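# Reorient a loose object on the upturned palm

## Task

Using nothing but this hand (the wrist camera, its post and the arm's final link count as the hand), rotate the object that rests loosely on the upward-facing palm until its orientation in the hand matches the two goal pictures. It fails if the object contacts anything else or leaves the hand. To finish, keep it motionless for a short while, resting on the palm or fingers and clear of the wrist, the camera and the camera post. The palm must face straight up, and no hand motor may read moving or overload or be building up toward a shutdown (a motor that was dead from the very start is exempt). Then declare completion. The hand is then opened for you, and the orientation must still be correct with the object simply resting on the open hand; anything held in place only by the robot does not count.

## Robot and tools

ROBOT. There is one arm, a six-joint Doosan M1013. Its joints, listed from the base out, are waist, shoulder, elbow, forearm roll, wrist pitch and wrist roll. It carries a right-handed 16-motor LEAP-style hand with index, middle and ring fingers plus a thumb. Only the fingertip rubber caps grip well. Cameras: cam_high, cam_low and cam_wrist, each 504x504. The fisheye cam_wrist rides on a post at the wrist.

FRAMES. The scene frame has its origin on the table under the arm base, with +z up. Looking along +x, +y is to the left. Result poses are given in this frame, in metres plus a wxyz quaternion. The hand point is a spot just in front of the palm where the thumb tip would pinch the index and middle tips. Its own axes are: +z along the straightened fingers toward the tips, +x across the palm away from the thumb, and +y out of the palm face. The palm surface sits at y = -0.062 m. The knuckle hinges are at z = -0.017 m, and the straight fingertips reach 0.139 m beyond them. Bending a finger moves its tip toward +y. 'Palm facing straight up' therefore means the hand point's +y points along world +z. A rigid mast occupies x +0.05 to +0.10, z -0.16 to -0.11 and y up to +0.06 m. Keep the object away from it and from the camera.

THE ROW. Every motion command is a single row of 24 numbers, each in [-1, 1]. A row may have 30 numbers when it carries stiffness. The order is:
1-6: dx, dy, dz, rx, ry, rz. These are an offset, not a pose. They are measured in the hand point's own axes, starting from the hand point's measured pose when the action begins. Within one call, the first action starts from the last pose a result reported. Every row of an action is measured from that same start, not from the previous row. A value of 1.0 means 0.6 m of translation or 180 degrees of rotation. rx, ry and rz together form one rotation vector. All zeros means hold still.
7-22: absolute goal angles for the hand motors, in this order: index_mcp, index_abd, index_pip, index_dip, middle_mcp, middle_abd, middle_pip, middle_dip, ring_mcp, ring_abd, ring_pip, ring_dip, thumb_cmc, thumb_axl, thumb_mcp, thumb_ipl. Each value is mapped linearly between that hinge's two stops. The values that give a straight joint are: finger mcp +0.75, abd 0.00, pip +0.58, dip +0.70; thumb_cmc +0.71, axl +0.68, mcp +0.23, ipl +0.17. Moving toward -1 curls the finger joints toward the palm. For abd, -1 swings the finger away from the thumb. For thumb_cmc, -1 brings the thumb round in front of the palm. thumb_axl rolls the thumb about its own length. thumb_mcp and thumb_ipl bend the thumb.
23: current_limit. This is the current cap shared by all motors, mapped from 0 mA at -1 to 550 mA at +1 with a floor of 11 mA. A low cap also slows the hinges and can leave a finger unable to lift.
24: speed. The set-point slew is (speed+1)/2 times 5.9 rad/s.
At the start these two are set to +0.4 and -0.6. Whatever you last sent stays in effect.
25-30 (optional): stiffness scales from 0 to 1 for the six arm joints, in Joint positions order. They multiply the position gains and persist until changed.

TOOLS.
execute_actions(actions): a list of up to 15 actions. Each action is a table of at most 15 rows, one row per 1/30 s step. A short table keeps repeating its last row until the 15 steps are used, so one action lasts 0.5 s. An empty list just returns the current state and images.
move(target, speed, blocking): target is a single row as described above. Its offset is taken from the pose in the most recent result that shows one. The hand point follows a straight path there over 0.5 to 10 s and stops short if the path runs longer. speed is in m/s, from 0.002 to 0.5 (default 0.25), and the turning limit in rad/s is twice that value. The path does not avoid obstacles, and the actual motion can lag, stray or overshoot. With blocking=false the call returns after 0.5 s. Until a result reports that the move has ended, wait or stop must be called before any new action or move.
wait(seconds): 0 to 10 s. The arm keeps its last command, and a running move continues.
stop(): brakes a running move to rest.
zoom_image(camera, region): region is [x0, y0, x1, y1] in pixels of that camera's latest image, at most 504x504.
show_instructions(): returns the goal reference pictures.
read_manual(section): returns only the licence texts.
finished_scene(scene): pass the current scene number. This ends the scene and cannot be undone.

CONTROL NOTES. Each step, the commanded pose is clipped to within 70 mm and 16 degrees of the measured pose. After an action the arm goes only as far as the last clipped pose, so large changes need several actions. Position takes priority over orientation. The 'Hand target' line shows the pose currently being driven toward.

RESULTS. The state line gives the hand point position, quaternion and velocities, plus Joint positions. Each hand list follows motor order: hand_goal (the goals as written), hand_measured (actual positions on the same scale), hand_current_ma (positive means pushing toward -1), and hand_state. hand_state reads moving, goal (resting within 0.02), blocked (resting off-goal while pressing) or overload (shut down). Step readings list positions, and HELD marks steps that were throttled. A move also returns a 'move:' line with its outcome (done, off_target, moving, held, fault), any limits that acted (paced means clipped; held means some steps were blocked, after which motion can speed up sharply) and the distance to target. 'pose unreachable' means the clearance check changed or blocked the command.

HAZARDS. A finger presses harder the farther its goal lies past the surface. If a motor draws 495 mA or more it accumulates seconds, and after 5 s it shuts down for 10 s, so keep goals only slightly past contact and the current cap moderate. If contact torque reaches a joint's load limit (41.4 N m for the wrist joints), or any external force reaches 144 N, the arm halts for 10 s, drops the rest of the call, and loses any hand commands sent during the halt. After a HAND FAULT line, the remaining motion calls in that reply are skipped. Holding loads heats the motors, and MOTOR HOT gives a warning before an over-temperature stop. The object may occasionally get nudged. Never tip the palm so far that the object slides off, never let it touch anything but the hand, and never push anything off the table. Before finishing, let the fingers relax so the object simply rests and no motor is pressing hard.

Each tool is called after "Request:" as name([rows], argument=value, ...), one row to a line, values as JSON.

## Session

Request:
show_instructions()

Request:
move(target=[0,-0.3,0,0,0,0,0.6,0,0.5,0.6,0.6,0,0.5,0.6,0.6,0,0.5,0.6,0.6,0.68,0.23,0.17,0.4,-0.4], speed=0.2)

Reference images for this scene: goal picture from the wrist camera place, goal picture looking into the palm.

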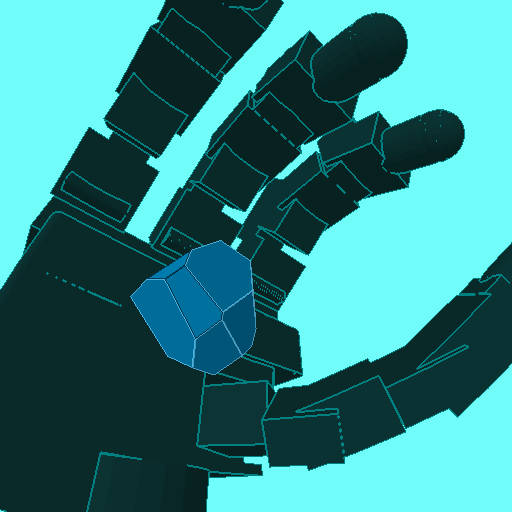

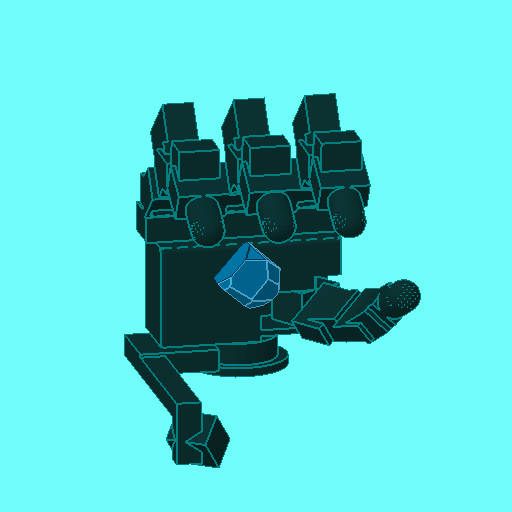

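Scene clock: 1.37 s.
end_effector_position=(+0.7085, +0.0081, +0.3635) hand_goal=(+0.600, +0.000, +0.500, +0.600, +0.600, +0.000, +0.500, +0.600, +0.600, +0.000, +0.500, +0.600, +0.600, +0.680, +0.230, +0.170) hand_measured=(+0.612, +0.000, +0.502, +0.598, +0.612, +0.000, +0.500, +0.598, +0.610, +0.000, +0.502, +0.598, +0.612, +0.678, +0.228, +0.168) hand_current_ma=(+64, +0, +5, -10, +60, +0, +5, -10, +61, +0, +6, -10, +61, -14, -8, -12) hand_state=(goal, goal, goal, goal, goal, goal, goal, goal, goal, goal, goal, goal, goal, goal, goal, goal) hand_current_limit=0.40 hand_speed=-0.40 end_effector_quat_wxyz=(+0.696, +0.707, +0.091, +0.091) end_effector_velocity=(-0.000, +0.000, -0.001) end_effector_angular_velocity=(+0.001, -0.003, +0.000)
Joint positions: [ 0.291  0.614  1.837 -1.514  1.602 -0.686]
Joint velocities: [ 0.     0.002 -0.     0.    -0.     0.005]
Hand target: +0.708, +0.009, +0.359; +0.693, +0.709, +0.094, +0.092
Off the commanded pose: 0.005 m, 1 deg.
Joint stiffness scale: [1. 1. 1. 1. 1. 1.]
move: off_target
camera_calibration (this result's frames):
cam_wrist: T_world_to_cam=[[-0.737726, -0.191, 0.647518, 0.32], [-0.605048, 0.612518, -0.508663, 0.56177], [-0.299462, -0.767033, -0.567435, 0.546847], [0, 0, 0, 1]] pos_world=[0.73973, 0.136475, 0.388845]

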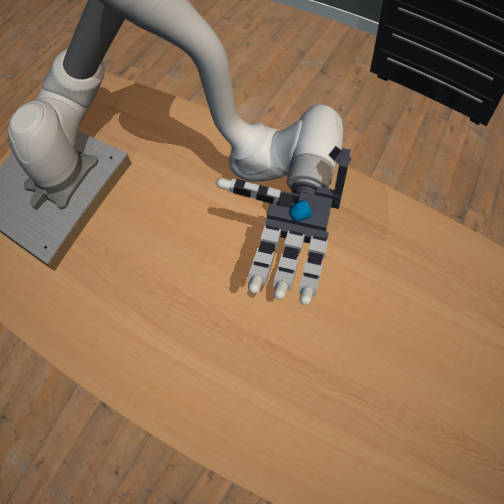

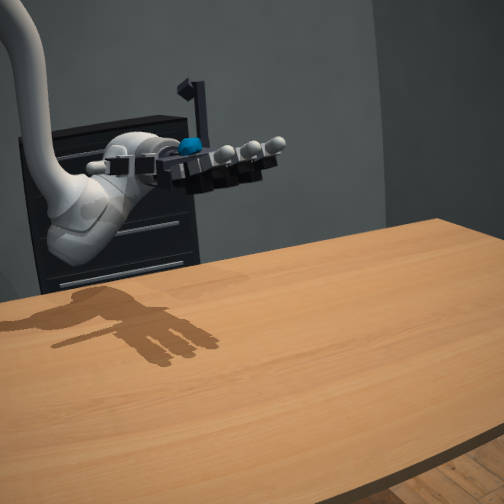

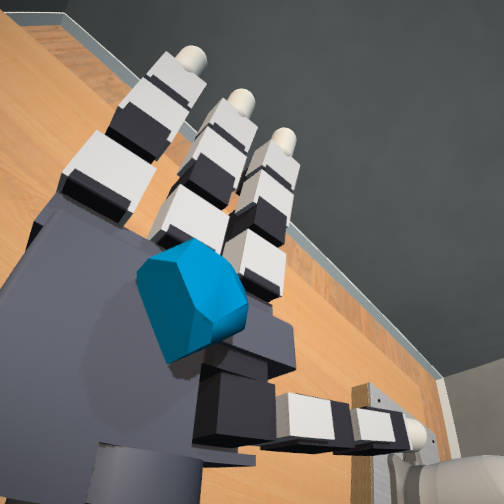

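Request:
zoom_image(camera="cam_high", region=[260,170,340,250])

Request:
zoom_image(camera="cam_low", region=[150,110,230,190])

Request:
zoom_image(camera="cam_wrist", region=[100,210,280,390])

Region (260, 170, 340, 250) of cam_high's 504x504 image, scaled by 6.300, with more detail than that image has.

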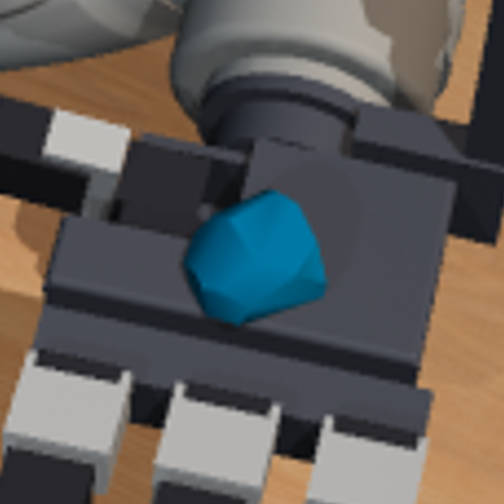

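Region (150, 110, 230, 190) of cam_low's 504x504 image, scaled by 6.300, with more detail than that image has.

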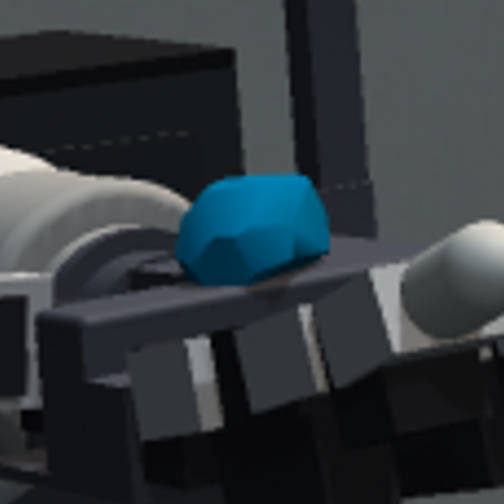

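Region (100, 210, 280, 390) of cam_wrist's 504x504 image, scaled by 2.800, with more detail than that image has.

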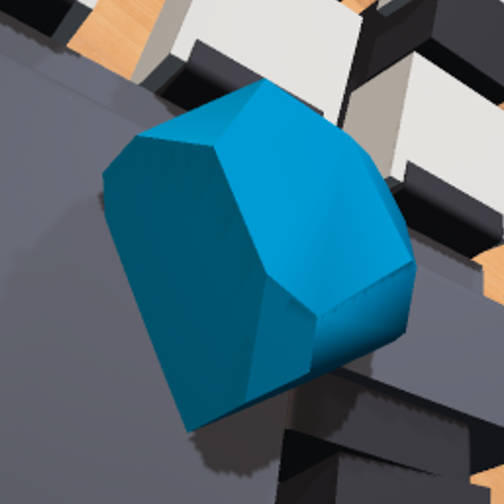

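Request:
execute_actions([
  [[0,0,0,0,0,0,0.4,0,0.5,0.6,0.4,0,0.5,0.6,0.4,0,0.5,0.6,0.15,0.0,-0.4,-0.4,0.4,-0.3]],
  [[0,0,0,0,0,0,0.4,0,0.5,0.6,0.4,0,0.5,0.6,0.4,0,0.5,0.6,0.15,0.0,-0.4,-0.4,0.4,-0.3]],
])

Request:
zoom_image(camera="cam_high", region=[230,150,370,290])

Request:
zoom_image(camera="cam_low", region=[100,60,300,220])

Scene clock: 19.90 s.
end_effector_position=(+0.7085, +0.0082, +0.3635) hand_goal=(+0.400, +0.000, +0.500, +0.600, +0.400, +0.000, +0.500, +0.600, +0.400, +0.000, +0.500, +0.600, +0.150, +0.000, -0.400, -0.400) hand_measured=(+0.426, +0.000, +0.502, +0.598, +0.426, +0.000, +0.502, +0.598, +0.424, +0.000, +0.502, +0.598, +0.158, +0.006, -0.400, -0.400) hand_current_ma=(+144, +0, +6, -10, +136, +0, +6, -10, +136, +0, +7, -10, +37, +43, +0, +4) hand_state=(blocked, goal, goal, goal, blocked, goal, goal, goal, blocked, goal, goal, goal, goal, goal, goal, goal) hand_current_limit=0.40 hand_speed=-0.30 end_effector_quat_wxyz=(+0.696, +0.707, +0.091, +0.092) end_effector_velocity=(-0.000, +0.000, +0.001) end_effector_angular_velocity=(-0.000, -0.001, -0.000)
Joint positions: [ 0.291  0.614  1.837 -1.514  1.602 -0.685]
Joint velocities: [ 0.    -0.001  0.     0.     0.     0.   ]
Hand target: +0.708, +0.008, +0.363; +0.696, +0.707, +0.091, +0.092
Off the commanded pose: 0.000 m, 0 deg.
Joint stiffness scale: [1. 1. 1. 1. 1. 1.]
Step readings (end_effector_position; steps 1 to 15: 1st action; 16 to 30: 2nd action):
0: (+0.7085, +0.0082, +0.3635)
1: (+0.7085, +0.0082, +0.3635)
2: (+0.7085, +0.0082, +0.3635)
4: (+0.7085, +0.0082, +0.3635)
8: (+0.7085, +0.0082, +0.3635)
15: (+0.7085, +0.0082, +0.3635)
16: (+0.7085, +0.0082, +0.3635)
17: (+0.7085, +0.0082, +0.3635)
19: (+0.7085, +0.0082, +0.3635)
23: (+0.7085, +0.0082, +0.3635)
30: end_effector_position above
camera_calibration (this result's frames):
cam_wrist: T_world_to_cam=[[-0.737966, -0.191086, 0.647219, 0.3203], [-0.604873, 0.61255, -0.508833, 0.561651], [-0.299224, -0.766987, -0.567624, 0.54672], [0, 0, 0, 1]] pos_world=[0.739689, 0.136492, 0.388814]

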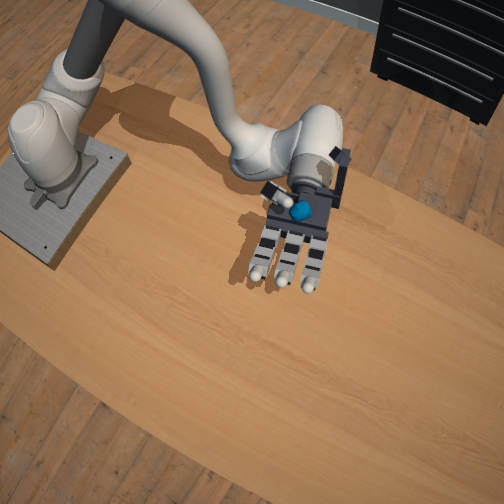

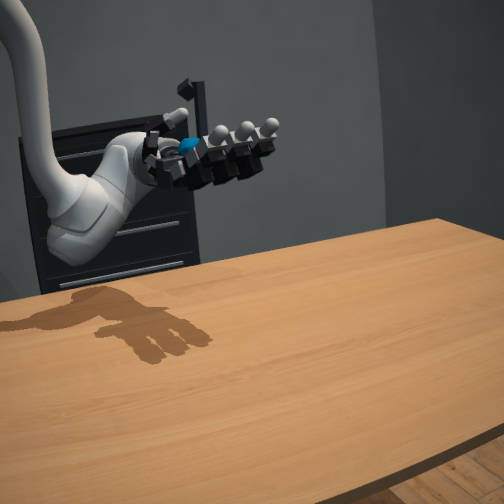

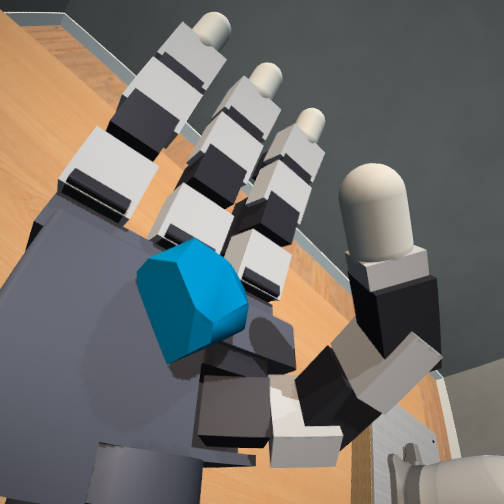

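Region (230, 150, 370, 290) of cam_high's 504x504 image, scaled by 3.600, with more detail than that image has.

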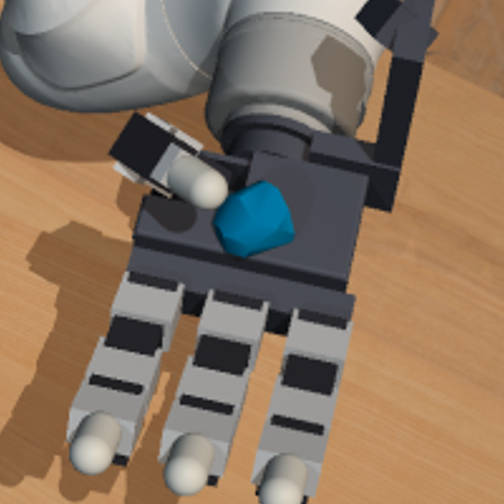

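Region (100, 60, 300, 220) of cam_low's 504x504 image, scaled by 2.520, with more detail than that image has; it fills the top 403 rows of this view, and the rest is white.

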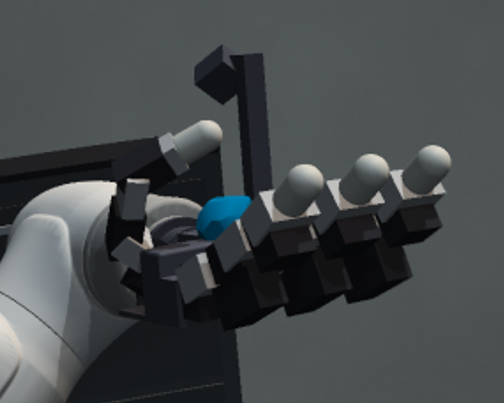

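Request:
execute_actions([
  [[0,0,0,0,0,0,0.4,0,0.5,0.6,0.4,0,0.5,0.6,0.4,0,0.5,0.6,-0.5,-0.6,0.0,-0.8,0.4,-0.2]],
  [[0,0,0,0,0,0,0.4,0,0.5,0.6,0.4,0,0.5,0.6,0.4,0,0.5,0.6,-0.5,-0.6,-0.38,-0.8,0.4,-0.4]],
  [[0,0,0,0,0,0,0.4,0,0.5,0.6,0.4,0,0.5,0.6,0.4,0,0.5,0.6,-0.5,-0.3,-0.38,-0.8,0.4,-0.6]],
  [[0,0,0,0,0,0,0.4,0,0.5,0.6,0.4,0,0.5,0.6,0.4,0,0.5,0.6,-0.5,-0.3,-0.38,-0.8,0.4,-0.6]],
])

Request:
zoom_image(camera="cam_high", region=[230,150,370,290])

Request:
zoom_image(camera="cam_low", region=[100,60,300,220])

Scene clock: 34.23 s.
end_effector_position=(+0.7085, +0.0082, +0.3635) hand_goal=(+0.400, +0.000, +0.500, +0.600, +0.400, +0.000, +0.500, +0.600, +0.400, +0.000, +0.500, +0.600, -0.500, -0.300, -0.380, -0.800) hand_measured=(+0.426, +0.000, +0.502, +0.598, +0.426, +0.000, +0.502, +0.598, +0.424, +0.000, +0.502, +0.598, -0.500, -0.312, -0.378, -0.798) hand_current_ma=(+144, +0, +6, -10, +136, +0, +6, -10, +136, +0, +7, -10, +5, -74, +10, +17) hand_state=(blocked, goal, goal, goal, blocked, goal, goal, goal, blocked, goal, goal, goal, goal, goal, goal, goal) hand_current_limit=0.40 hand_speed=-0.60 end_effector_quat_wxyz=(+0.696, +0.707, +0.091, +0.092) end_effector_velocity=(-0.000, +0.000, +0.000) end_effector_angular_velocity=(-0.001, +0.001, -0.000)
Joint positions: [ 0.291  0.614  1.837 -1.514  1.602 -0.685]
Joint velocities: [ 0.    -0.     0.     0.     0.001 -0.001]
Hand target: +0.708, +0.008, +0.363; +0.696, +0.707, +0.091, +0.092
Off the commanded pose: 0.000 m, 0 deg.
Joint stiffness scale: [1. 1. 1. 1. 1. 1.]
Step readings (end_effector_position; steps 1 to 15: 1st action; 16 to 30: 2nd action; 31 to 45: 3rd action; 46 to 60: 4th action):
0: (+0.7085, +0.0082, +0.3635)
1: (+0.7085, +0.0082, +0.3635)
2: (+0.7085, +0.0082, +0.3635)
4: (+0.7085, +0.0082, +0.3635)
8: (+0.7085, +0.0082, +0.3635)
15: (+0.7085, +0.0082, +0.3635)
16: (+0.7085, +0.0082, +0.3635)
17: (+0.7085, +0.0082, +0.3635)
19: (+0.7085, +0.0082, +0.3635)
23: (+0.7085, +0.0082, +0.3635)
30: (+0.7085, +0.0082, +0.3635)
31: (+0.7085, +0.0082, +0.3635)
32: (+0.7085, +0.0082, +0.3635)
34: (+0.7085, +0.0082, +0.3635)
38: (+0.7085, +0.0082, +0.3635)
45: (+0.7085, +0.0082, +0.3635)
46: (+0.7085, +0.0082, +0.3635)
47: (+0.7085, +0.0082, +0.3635)
49: (+0.7085, +0.0082, +0.3635)
53: (+0.7085, +0.0082, +0.3635)
60: end_effector_position above
camera_calibration (this result's frames):
cam_wrist: T_world_to_cam=[[-0.737966, -0.191086, 0.647219, 0.3203], [-0.604873, 0.61255, -0.508833, 0.561651], [-0.299223, -0.766987, -0.567624, 0.54672], [0, 0, 0, 1]] pos_world=[0.739689, 0.136492, 0.388814]

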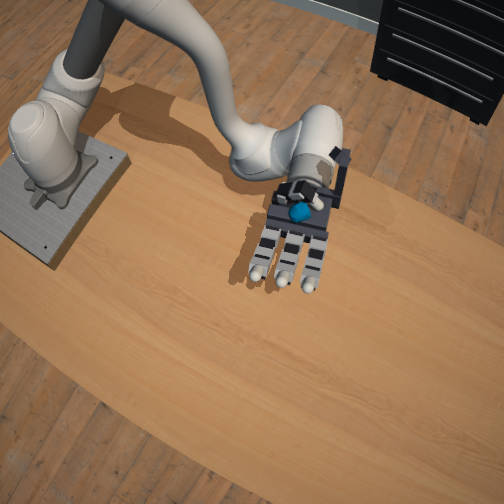

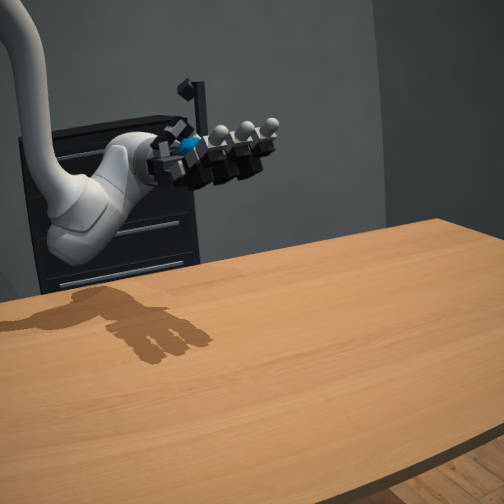

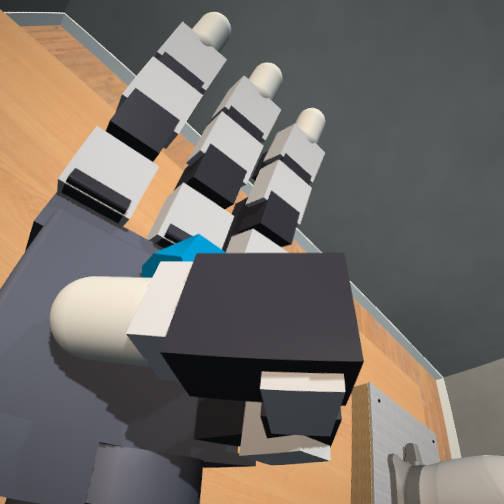

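Region (230, 150, 370, 290) of cam_high's 504x504 image, scaled by 3.600, with more detail than that image has.

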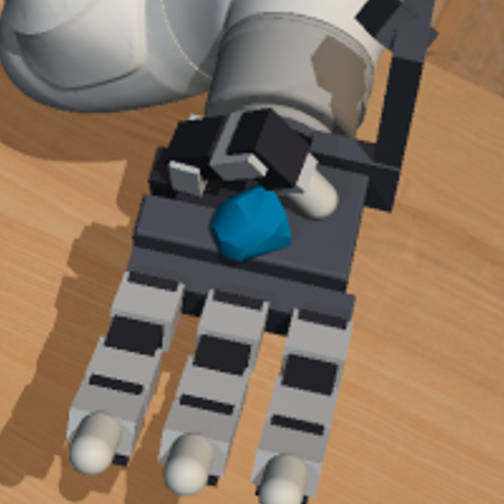

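Region (100, 60, 300, 220) of cam_low's 504x504 image, scaled by 2.520, with more detail than that image has; it fills the top 403 rows of this view, and the rest is white.

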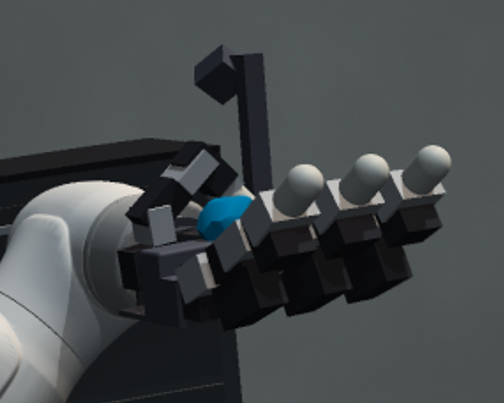

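Request:
execute_actions([
  [[0,0,0,0,0,0,-0.55,-0.2,0.5,0.6,0.4,0,0.5,0.6,0.4,0,0.5,0.6,-0.5,-0.35,-0.28,-1,0.4,-0.2]],
  [[0,0,0,0,0,0,-0.55,-0.2,0.5,0.6,0.4,0,0.5,0.6,0.4,0,0.5,0.6,-0.5,0,-0.28,-1,0.4,-0.6]],
  [[0,0,0,0,0,0,-0.55,-0.2,0.5,0.6,0.4,0,0.5,0.6,0.4,0,0.5,0.6,-0.5,0,-0.28,-1,0.4,-0.6]],
  [[0,0,0,0,0,0,-0.55,-0.2,0.5,0.6,0.4,0,0.5,0.6,0.4,0,0.5,0.6,-0.5,-0.6,-0.1,-1,0.4,-0.2]],
  [[0,0,0,0,0,0,0.3,0,0.5,0.6,0.4,0,0.5,0.6,0.4,0,0.5,0.6,0,-0.6,0.3,0,0.4,-0.2]],
  [[0,0,0,0,0,0,0.3,0,0.5,0.6,0.4,0,0.5,0.6,0.4,0,0.5,0.6,0,-0.6,0.3,0,0.4,-0.2]],
])

Request:
zoom_image(camera="cam_high", region=[230,150,370,290])

Scene clock: 50.03 s.
end_effector_position=(+0.7085, +0.0082, +0.3635) hand_goal=(+0.300, +0.000, +0.500, +0.600, +0.400, +0.000, +0.500, +0.600, +0.400, +0.000, +0.500, +0.600, +0.000, -0.600, +0.300, +0.000) hand_measured=(+0.310, -0.002, +0.502, +0.598, +0.422, -0.002, +0.502, +0.598, +0.424, +0.000, +0.502, +0.598, +0.006, -0.598, +0.302, -0.032) hand_current_ma=(+51, -14, +7, -9, +121, -9, +6, -10, +136, +0, +7, -10, +32, +12, +11, -52) hand_state=(goal, goal, goal, goal, blocked, goal, goal, goal, blocked, goal, goal, goal, goal, goal, goal, moving) hand_current_limit=0.40 hand_speed=-0.20 end_effector_quat_wxyz=(+0.696, +0.707, +0.091, +0.092) end_effector_velocity=(+0.000, -0.000, -0.000) end_effector_angular_velocity=(+0.000, +0.002, +0.000)
Joint positions: [ 0.291  0.614  1.837 -1.514  1.602 -0.685]
Joint velocities: [-0.     0.    -0.     0.    -0.001 -0.001]
Hand target: +0.708, +0.008, +0.363; +0.696, +0.707, +0.091, +0.092
Off the commanded pose: 0.000 m, 0 deg.
Joint stiffness scale: [1. 1. 1. 1. 1. 1.]
Step readings (end_effector_position; steps 1 to 15: 1st action; 16 to 30: 2nd action; 31 to 45: 3rd action; 46 to 60: 4th action; 61 to 75: 5th action; 76 to 90: 6th action):
0: (+0.7085, +0.0082, +0.3635)
1: (+0.7085, +0.0082, +0.3635)
2: (+0.7085, +0.0082, +0.3635)
4: (+0.7085, +0.0082, +0.3635)
8: (+0.7085, +0.0082, +0.3635)
15: (+0.7085, +0.0082, +0.3635)
16: (+0.7085, +0.0082, +0.3635)
17: (+0.7085, +0.0082, +0.3635)
19: (+0.7085, +0.0082, +0.3635)
23: (+0.7085, +0.0082, +0.3635)
30: (+0.7085, +0.0082, +0.3635)
31: (+0.7085, +0.0082, +0.3635)
32: (+0.7085, +0.0082, +0.3635)
34: (+0.7085, +0.0082, +0.3635)
38: (+0.7085, +0.0082, +0.3635)
45: (+0.7085, +0.0082, +0.3635)
46: (+0.7085, +0.0082, +0.3635)
47: (+0.7085, +0.0082, +0.3635)
49: (+0.7085, +0.0082, +0.3635)
53: (+0.7085, +0.0082, +0.3635)
60: (+0.7085, +0.0082, +0.3635)
61: (+0.7085, +0.0082, +0.3635)
62: (+0.7085, +0.0082, +0.3635)
64: (+0.7085, +0.0082, +0.3635)
68: (+0.7085, +0.0082, +0.3635)
75: (+0.7085, +0.0082, +0.3635)
76: (+0.7085, +0.0082, +0.3635)
77: (+0.7085, +0.0082, +0.3635)
79: (+0.7085, +0.0082, +0.3635)
83: (+0.7085, +0.0082, +0.3635)
90: end_effector_position above
camera_calibration (this result's frames):
cam_wrist: T_world_to_cam=[[-0.737966, -0.191086, 0.647219, 0.320299], [-0.604873, 0.61255, -0.508833, 0.561651], [-0.299224, -0.766987, -0.567624, 0.54672], [0, 0, 0, 1]] pos_world=[0.739689, 0.136492, 0.388814]

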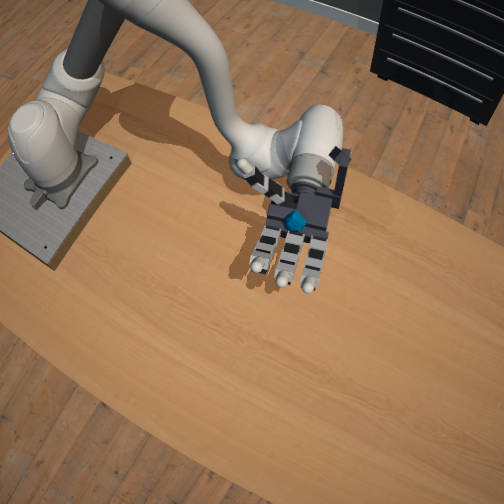

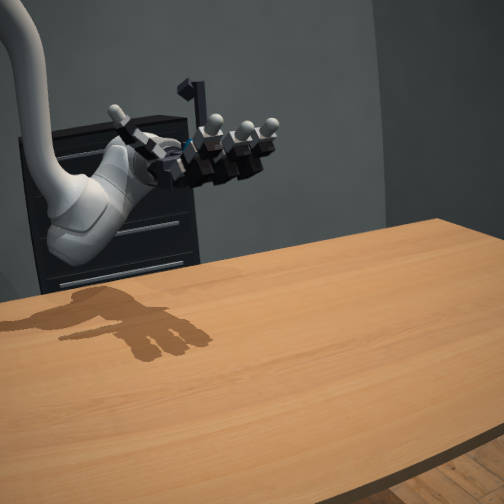

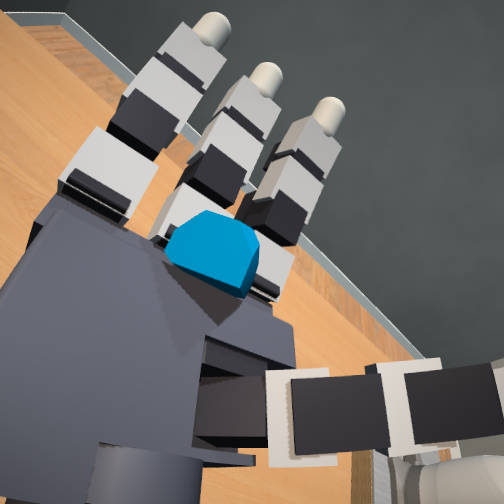

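Region (230, 150, 370, 290) of cam_high's 504x504 image, scaled by 3.600, with more detail than that image has.

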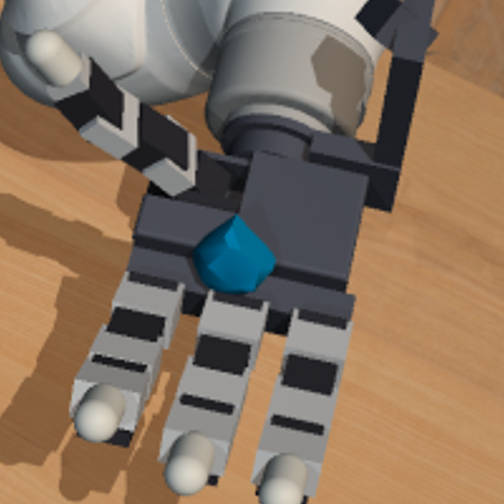

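Request:
execute_actions([
  [[0,0,0,0,0,0,-0.9,0,0.5,0.6,-0.4,0,0.5,0.6,0.4,0,0.5,0.6,0,-0.6,0.3,0,0.4,-0.4]],
  [[0,0,0,0,0,0,-0.9,0,0.5,0.6,-0.4,0,0.5,0.6,0.4,0,0.5,0.6,0,-0.6,0.3,0,0.4,-0.4]],
  [[0,0,0,0,0,0,0.3,0,0.5,0.6,0.3,0,0.5,0.6,0.4,0,0.5,0.6,0,-0.6,0.3,0,0.4,-0.1]],
  [[0,0,0,0,0,0,0.3,0,0.5,0.6,0.3,0,0.5,0.6,0.4,0,0.5,0.6,0,-0.6,0.3,0,0.4,-0.1]],
])

Request:
zoom_image(camera="cam_high", region=[230,150,370,290])

Scene clock: 59.73 s.
end_effector_position=(+0.7085, +0.0082, +0.3635) hand_goal=(+0.300, +0.000, +0.500, +0.600, +0.300, +0.000, +0.500, +0.600, +0.400, +0.000, +0.500, +0.600, +0.000, -0.600, +0.300, +0.000) hand_measured=(+0.310, -0.002, +0.500, +0.598, +0.308, -0.002, +0.502, +0.598, +0.424, +0.000, +0.502, +0.598, +0.006, -0.598, +0.302, -0.002) hand_current_ma=(+50, -14, +3, -9, +47, -9, +7, -10, +136, +0, +7, -10, +34, +12, +12, -8) hand_state=(goal, goal, goal, goal, goal, goal, goal, goal, blocked, goal, goal, goal, goal, goal, goal, goal) hand_current_limit=0.40 hand_speed=-0.10 end_effector_quat_wxyz=(+0.696, +0.707, +0.091, +0.092) end_effector_velocity=(-0.000, -0.000, +0.001) end_effector_angular_velocity=(-0.000, +0.001, -0.000)
Joint positions: [ 0.291  0.614  1.837 -1.514  1.602 -0.685]
Joint velocities: [-0.    -0.001  0.    -0.     0.    -0.002]
Hand target: +0.708, +0.008, +0.363; +0.696, +0.707, +0.091, +0.092
Off the commanded pose: 0.000 m, 0 deg.
Joint stiffness scale: [1. 1. 1. 1. 1. 1.]
Step readings (end_effector_position; steps 1 to 15: 1st action; 16 to 30: 2nd action; 31 to 45: 3rd action; 46 to 60: 4th action):
0: (+0.7085, +0.0082, +0.3635)
1: (+0.7085, +0.0082, +0.3635)
2: (+0.7085, +0.0082, +0.3635)
4: (+0.7085, +0.0082, +0.3635)
8: (+0.7085, +0.0082, +0.3635)
15: (+0.7085, +0.0082, +0.3635)
16: (+0.7085, +0.0082, +0.3635)
17: (+0.7085, +0.0082, +0.3635)
19: (+0.7085, +0.0082, +0.3635)
23: (+0.7085, +0.0082, +0.3635)
30: (+0.7085, +0.0082, +0.3635)
31: (+0.7085, +0.0082, +0.3635)
32: (+0.7085, +0.0082, +0.3635)
34: (+0.7085, +0.0082, +0.3635)
38: (+0.7085, +0.0082, +0.3635)
45: (+0.7085, +0.0082, +0.3635)
46: (+0.7085, +0.0082, +0.3635)
47: (+0.7085, +0.0082, +0.3635)
49: (+0.7085, +0.0082, +0.3635)
53: (+0.7085, +0.0082, +0.3635)
60: end_effector_position above
camera_calibration (this result's frames):
cam_wrist: T_world_to_cam=[[-0.737966, -0.191086, 0.647219, 0.3203], [-0.604873, 0.61255, -0.508833, 0.561651], [-0.299223, -0.766987, -0.567624, 0.54672], [0, 0, 0, 1]] pos_world=[0.739689, 0.136492, 0.388814]

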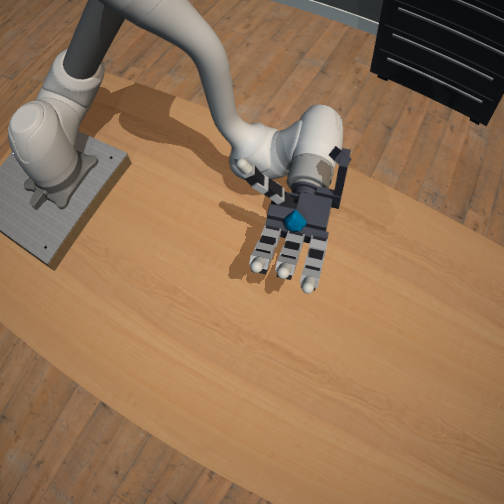

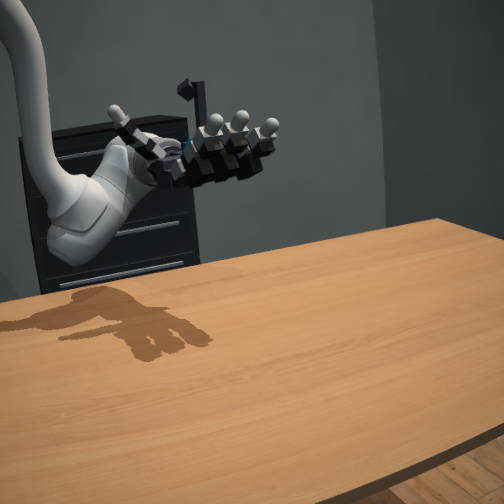

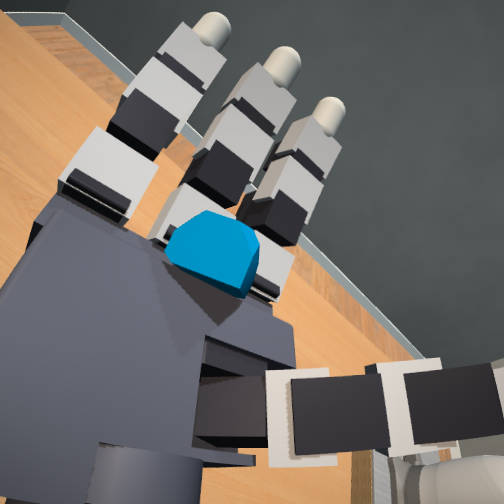

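Region (230, 150, 370, 290) of cam_high's 504x504 image, scaled by 3.600, with more detail than that image has.

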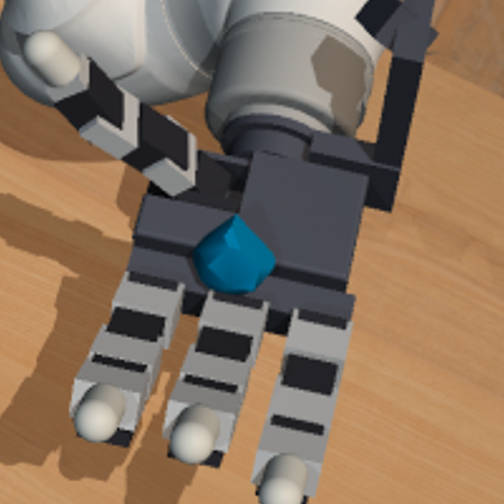

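Request:
move(target=[0,0,0,-0.12,0,0,-0.7,0,0.5,0.6,-0.7,0,0.5,0.6,0.3,0,0.5,0.6,0,-0.6,0.3,0,0.4,-0.3], speed=0.15)

Scene clock: 66.03 s.
end_effector_position=(+0.7105, +0.0087, +0.3642) hand_goal=(-0.700, +0.000, +0.500, +0.600, -0.700, +0.000, +0.500, +0.600, +0.300, +0.000, +0.500, +0.600, +0.000, -0.600, +0.300, +0.000) hand_measured=(-0.704, -0.002, +0.500, +0.598, -0.484, -0.002, +0.500, +0.598, +0.318, +0.000, +0.502, +0.598, +0.006, -0.598, +0.302, -0.002) hand_current_ma=(-22, -13, +3, -9, +385, -8, +4, -10, +98, +0, +7, -10, +35, +12, +13, -8) hand_state=(goal, goal, goal, goal, blocked, goal, goal, goal, goal, goal, goal, goal, goal, goal, goal, goal) hand_current_limit=0.40 hand_speed=-0.30 end_effector_quat_wxyz=(+0.813, +0.568, +0.072, +0.108) end_effector_velocity=(-0.000, -0.000, +0.002) end_effector_angular_velocity=(-0.009, -0.003, -0.001)
Joint positions: [ 0.226  0.727  1.848 -1.768  1.868 -0.589]
Joint velocities: [-0.002  0.001  0.    -0.007  0.008  0.   ]
Hand target: +0.708, +0.008, +0.363; +0.816, +0.564, +0.072, +0.107
Off the commanded pose: 0.002 m, 1 deg.
Joint stiffness scale: [1. 1. 1. 1. 1. 1.]
move: done
camera_calibration (this result's frames):
cam_wrist: T_world_to_cam=[[-0.798675, 0.0321476, 0.600904, 0.379524], [-0.544188, 0.387655, -0.744031, 0.607437], [-0.256862, -0.921244, -0.292116, 0.419051], [0, 0, 0, 1]] pos_world=[0.741315, 0.138371, 0.346306]

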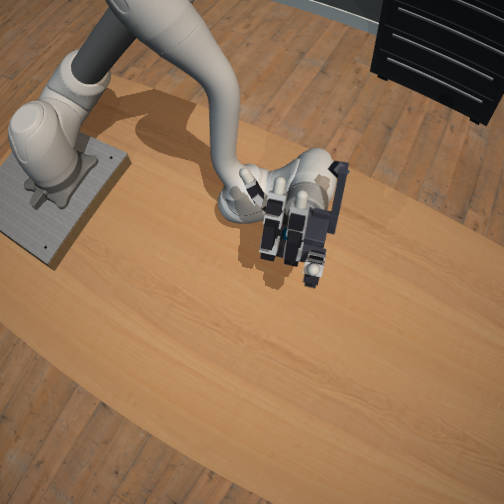

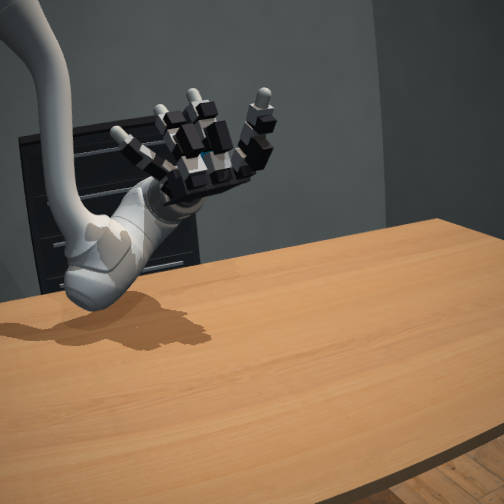

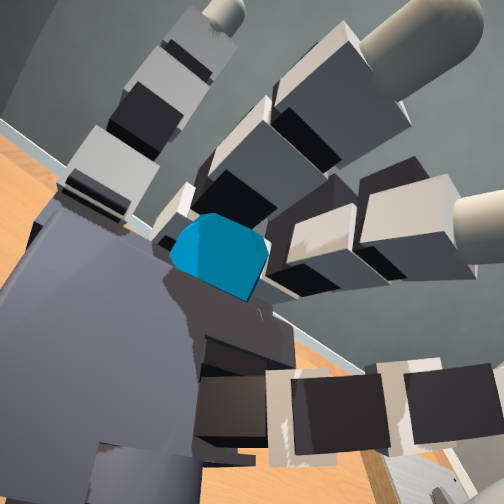

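Pinched; release middle.

Request:
execute_actions([
  [[0,0,0,0,0,0,-0.2,0,0.5,0.6,-0.2,0,0.5,0.6,0.3,0,0.5,0.6,0,-0.6,0.3,0,0.4,-0.4]],
  [[0,0,0,0,0,0,-0.2,0,0.5,0.6,-0.2,0,0.5,0.6,0.3,0,0.5,0.6,0,-0.6,0.3,0,0.4,-0.4]],
])

Scene clock: 72.50 s.
end_effector_position=(+0.7105, +0.0088, +0.3643) hand_goal=(-0.200, +0.000, +0.500, +0.600, -0.200, +0.000, +0.500, +0.600, +0.300, +0.000, +0.500, +0.600, +0.000, -0.600, +0.300, +0.000) hand_measured=(-0.202, -0.002, +0.500, +0.598, -0.202, -0.002, +0.500, +0.598, +0.318, +0.000, +0.502, +0.598, +0.006, -0.598, +0.302, -0.002) hand_current_ma=(-7, -13, +1, -9, -7, -8, +4, -10, +98, +0, +7, -10, +35, +12, +13, -8) hand_state=(goal, goal, goal, goal, goal, goal, goal, goal, goal, goal, goal, goal, goal, goal, goal, goal) hand_current_limit=0.40 hand_speed=-0.40 end_effector_quat_wxyz=(+0.813, +0.567, +0.072, +0.108) end_effector_velocity=(-0.000, -0.000, -0.000) end_effector_angular_velocity=(+0.000, -0.000, +0.000)
Joint positions: [ 0.226  0.727  1.848 -1.769  1.868 -0.589]
Joint velocities: [-0.    -0.     0.     0.    -0.     0.001]
Hand target: +0.710, +0.009, +0.364; +0.813, +0.567, +0.072, +0.108
Off the commanded pose: 0.000 m, 0 deg.
Joint stiffness scale: [1. 1. 1. 1. 1. 1.]
Step readings (end_effector_position; steps 1 to 15: 1st action; 16 to 30: 2nd action):
0: (+0.7105, +0.0087, +0.3643)
1: (+0.7105, +0.0088, +0.3643)
2: (+0.7105, +0.0088, +0.3643)
4: (+0.7105, +0.0088, +0.3643)
8: (+0.7105, +0.0088, +0.3643)
15: (+0.7105, +0.0088, +0.3643)
16: (+0.7105, +0.0088, +0.3643)
17: (+0.7105, +0.0088, +0.3643)
19: (+0.7105, +0.0088, +0.3643)
23: (+0.7105, +0.0088, +0.3643)
30: end_effector_position above
camera_calibration (this result's frames):
cam_wrist: T_world_to_cam=[[-0.798929, 0.0326125, 0.60054, 0.379728], [-0.543905, 0.386963, -0.744599, 0.607508], [-0.25667, -0.921518, -0.291418, 0.418754], [0, 0, 0, 1]] pos_world=[0.741283, 0.138423, 0.346341]

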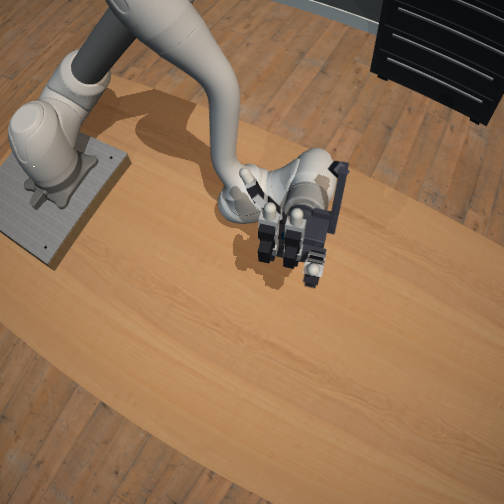

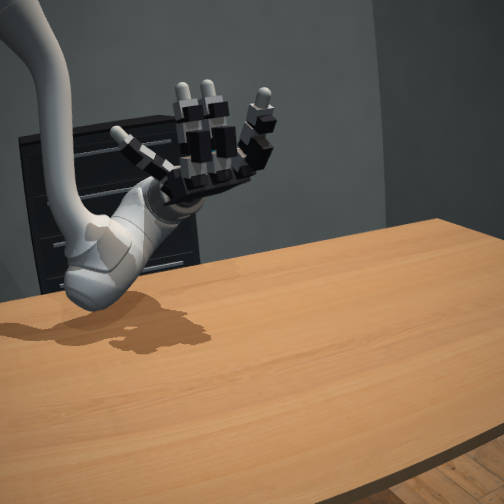

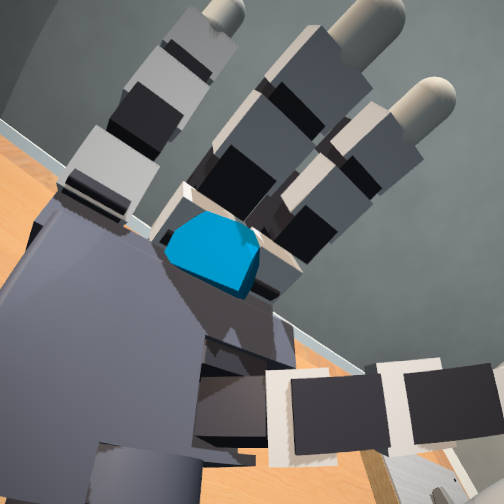

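Request:
move(target=[0,0,0,-0.09,0,0,-0.2,0,0.5,0.6,-0.2,0,0.5,0.6,0.3,0,0.5,0.6,-0.5,-0.5,-0.38,-0.8,0.4,0], speed=0.1)

Request:
move(target=[0,0,0,0.2,0,0,0.3,0,0.5,0.6,0.3,0,0.5,0.6,0.3,0,0.5,0.6,-0.5,-0.5,-0.38,-0.8,0.4,-0.3], speed=0.25)

Request:
zoom_image(camera="cam_high", region=[230,150,370,290])

Scene clock: 81.50 s.
end_effector_position=(+0.7101, +0.0083, +0.3632) hand_goal=(-0.200, +0.000, +0.500, +0.600, -0.200, +0.000, +0.500, +0.600, +0.300, +0.000, +0.500, +0.600, -0.500, -0.500, -0.380, -0.800) hand_measured=(-0.202, -0.002, +0.500, +0.598, -0.202, -0.002, +0.500, +0.598, +0.312, +0.000, +0.502, +0.598, -0.486, -0.482, -0.366, -0.778) hand_current_ma=(-6, -13, +1, -9, -6, -8, +4, -10, +71, +0, +7, -10, +72, +105, +102, +151) hand_state=(goal, goal, goal, goal, goal, goal, goal, goal, goal, goal, goal, goal, goal, goal, goal, blocked) hand_current_limit=0.40 hand_speed=0.00 end_effector_quat_wxyz=(+0.883, +0.451, +0.060, +0.116) end_effector_velocity=(-0.000, +0.000, +0.001) end_effector_angular_velocity=(-0.010, -0.003, -0.000)
Joint positions: [ 0.152  0.799  1.847 -1.966  2.079 -0.573]
Joint velocities: [-0.003  0.001 -0.    -0.008  0.008 -0.002]
Hand target: +0.711, +0.009, +0.364; +0.885, +0.447, +0.056, +0.117
Off the commanded pose: 0.001 m, 1 deg.
Joint stiffness scale: [1. 1. 1. 1. 1. 1.]
move: done
camera_calibration (this result's frames):
cam_wrist: T_world_to_cam=[[-0.835574, 0.181136, 0.518657, 0.43464], [-0.491978, 0.173426, -0.85316, 0.610998], [-0.244486, -0.968046, -0.0557956, 0.32411], [0, 0, 0, 1]] pos_world=[0.743012, 0.129062, 0.313934]

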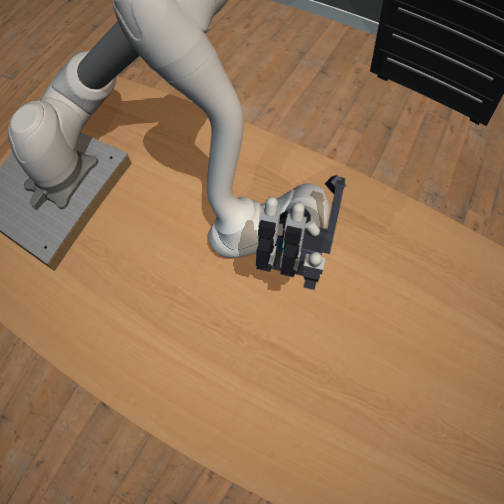

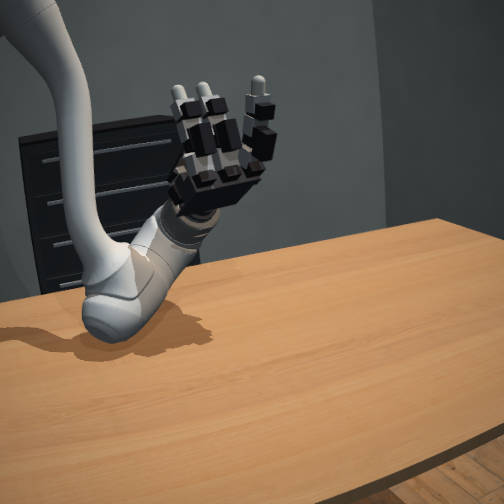

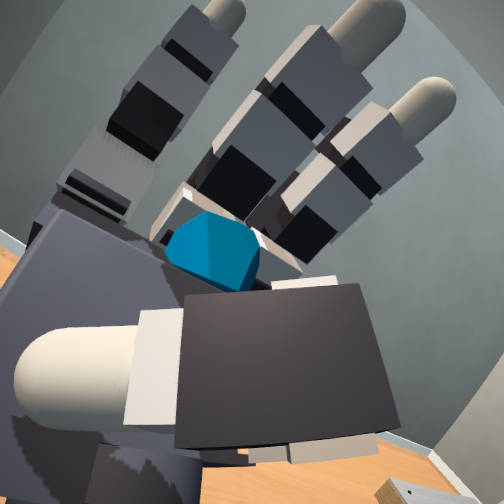

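Scene clock: 83.20 s.
end_effector_position=(+0.7080, +0.0071, +0.3628) hand_goal=(+0.300, +0.000, +0.500, +0.600, +0.300, +0.000, +0.500, +0.600, +0.300, +0.000, +0.500, +0.600, -0.500, -0.500, -0.380, -0.800) hand_measured=(+0.310, -0.002, +0.500, +0.598, +0.310, -0.002, +0.500, +0.598, +0.310, +0.000, +0.502, +0.598, -0.486, -0.482, -0.366, -0.778) hand_current_ma=(+51, -12, +1, -9, +49, -8, +3, -10, +55, +0, +7, -10, +72, +106, +102, +151) hand_state=(goal, goal, goal, goal, goal, goal, goal, goal, goal, goal, goal, goal, goal, goal, goal, blocked) hand_current_limit=0.40 hand_speed=-0.30 end_effector_quat_wxyz=(+0.704, +0.698, +0.092, +0.090) end_effector_velocity=(-0.000, -0.001, -0.001) end_effector_angular_velocity=(+0.009, +0.005, -0.002)
Joint positions: [ 0.287  0.621  1.842 -1.531  1.616 -0.681]
Joint velocities: [-0.    -0.002 -0.     0.008 -0.007 -0.004]
Hand target: +0.710, +0.008, +0.363; +0.700, +0.702, +0.093, +0.092
Off the commanded pose: 0.003 m, 1 deg.
Joint stiffness scale: [1. 1. 1. 1. 1. 1.]
move: done
camera_calibration (this result's frames):
cam_wrist: T_world_to_cam=[[-0.737459, -0.175437, 0.652208, 0.317881], [-0.605166, 0.60041, -0.522764, 0.567047], [-0.29988, -0.780212, -0.548946, 0.539131], [0, 0, 0, 1]] pos_world=[0.739257, 0.135944, 0.385061]

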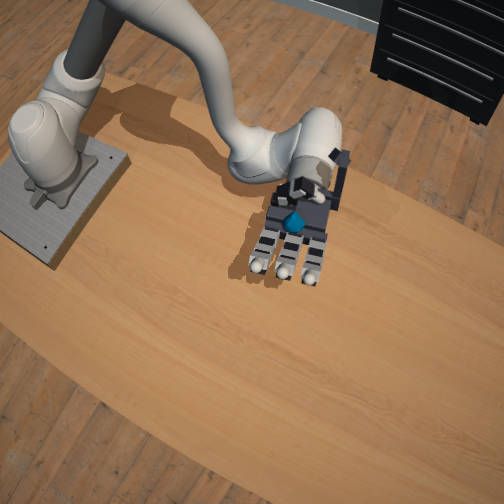

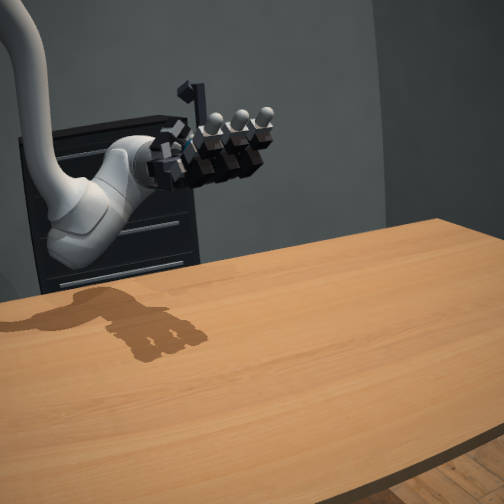

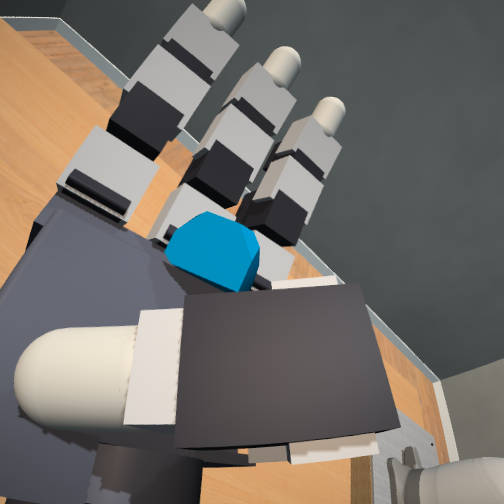

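Region (230, 150, 370, 290) of cam_high's 504x504 image, scaled by 3.600, with more detail than that image has.

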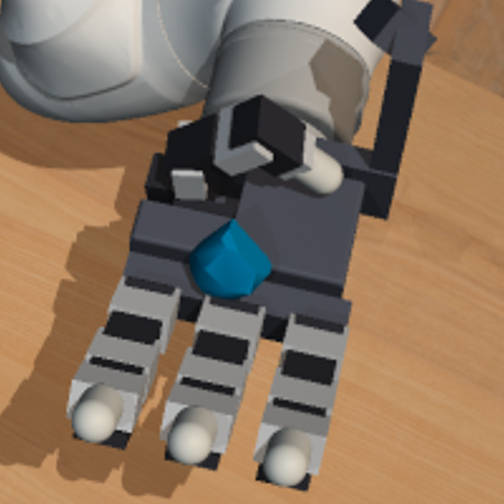

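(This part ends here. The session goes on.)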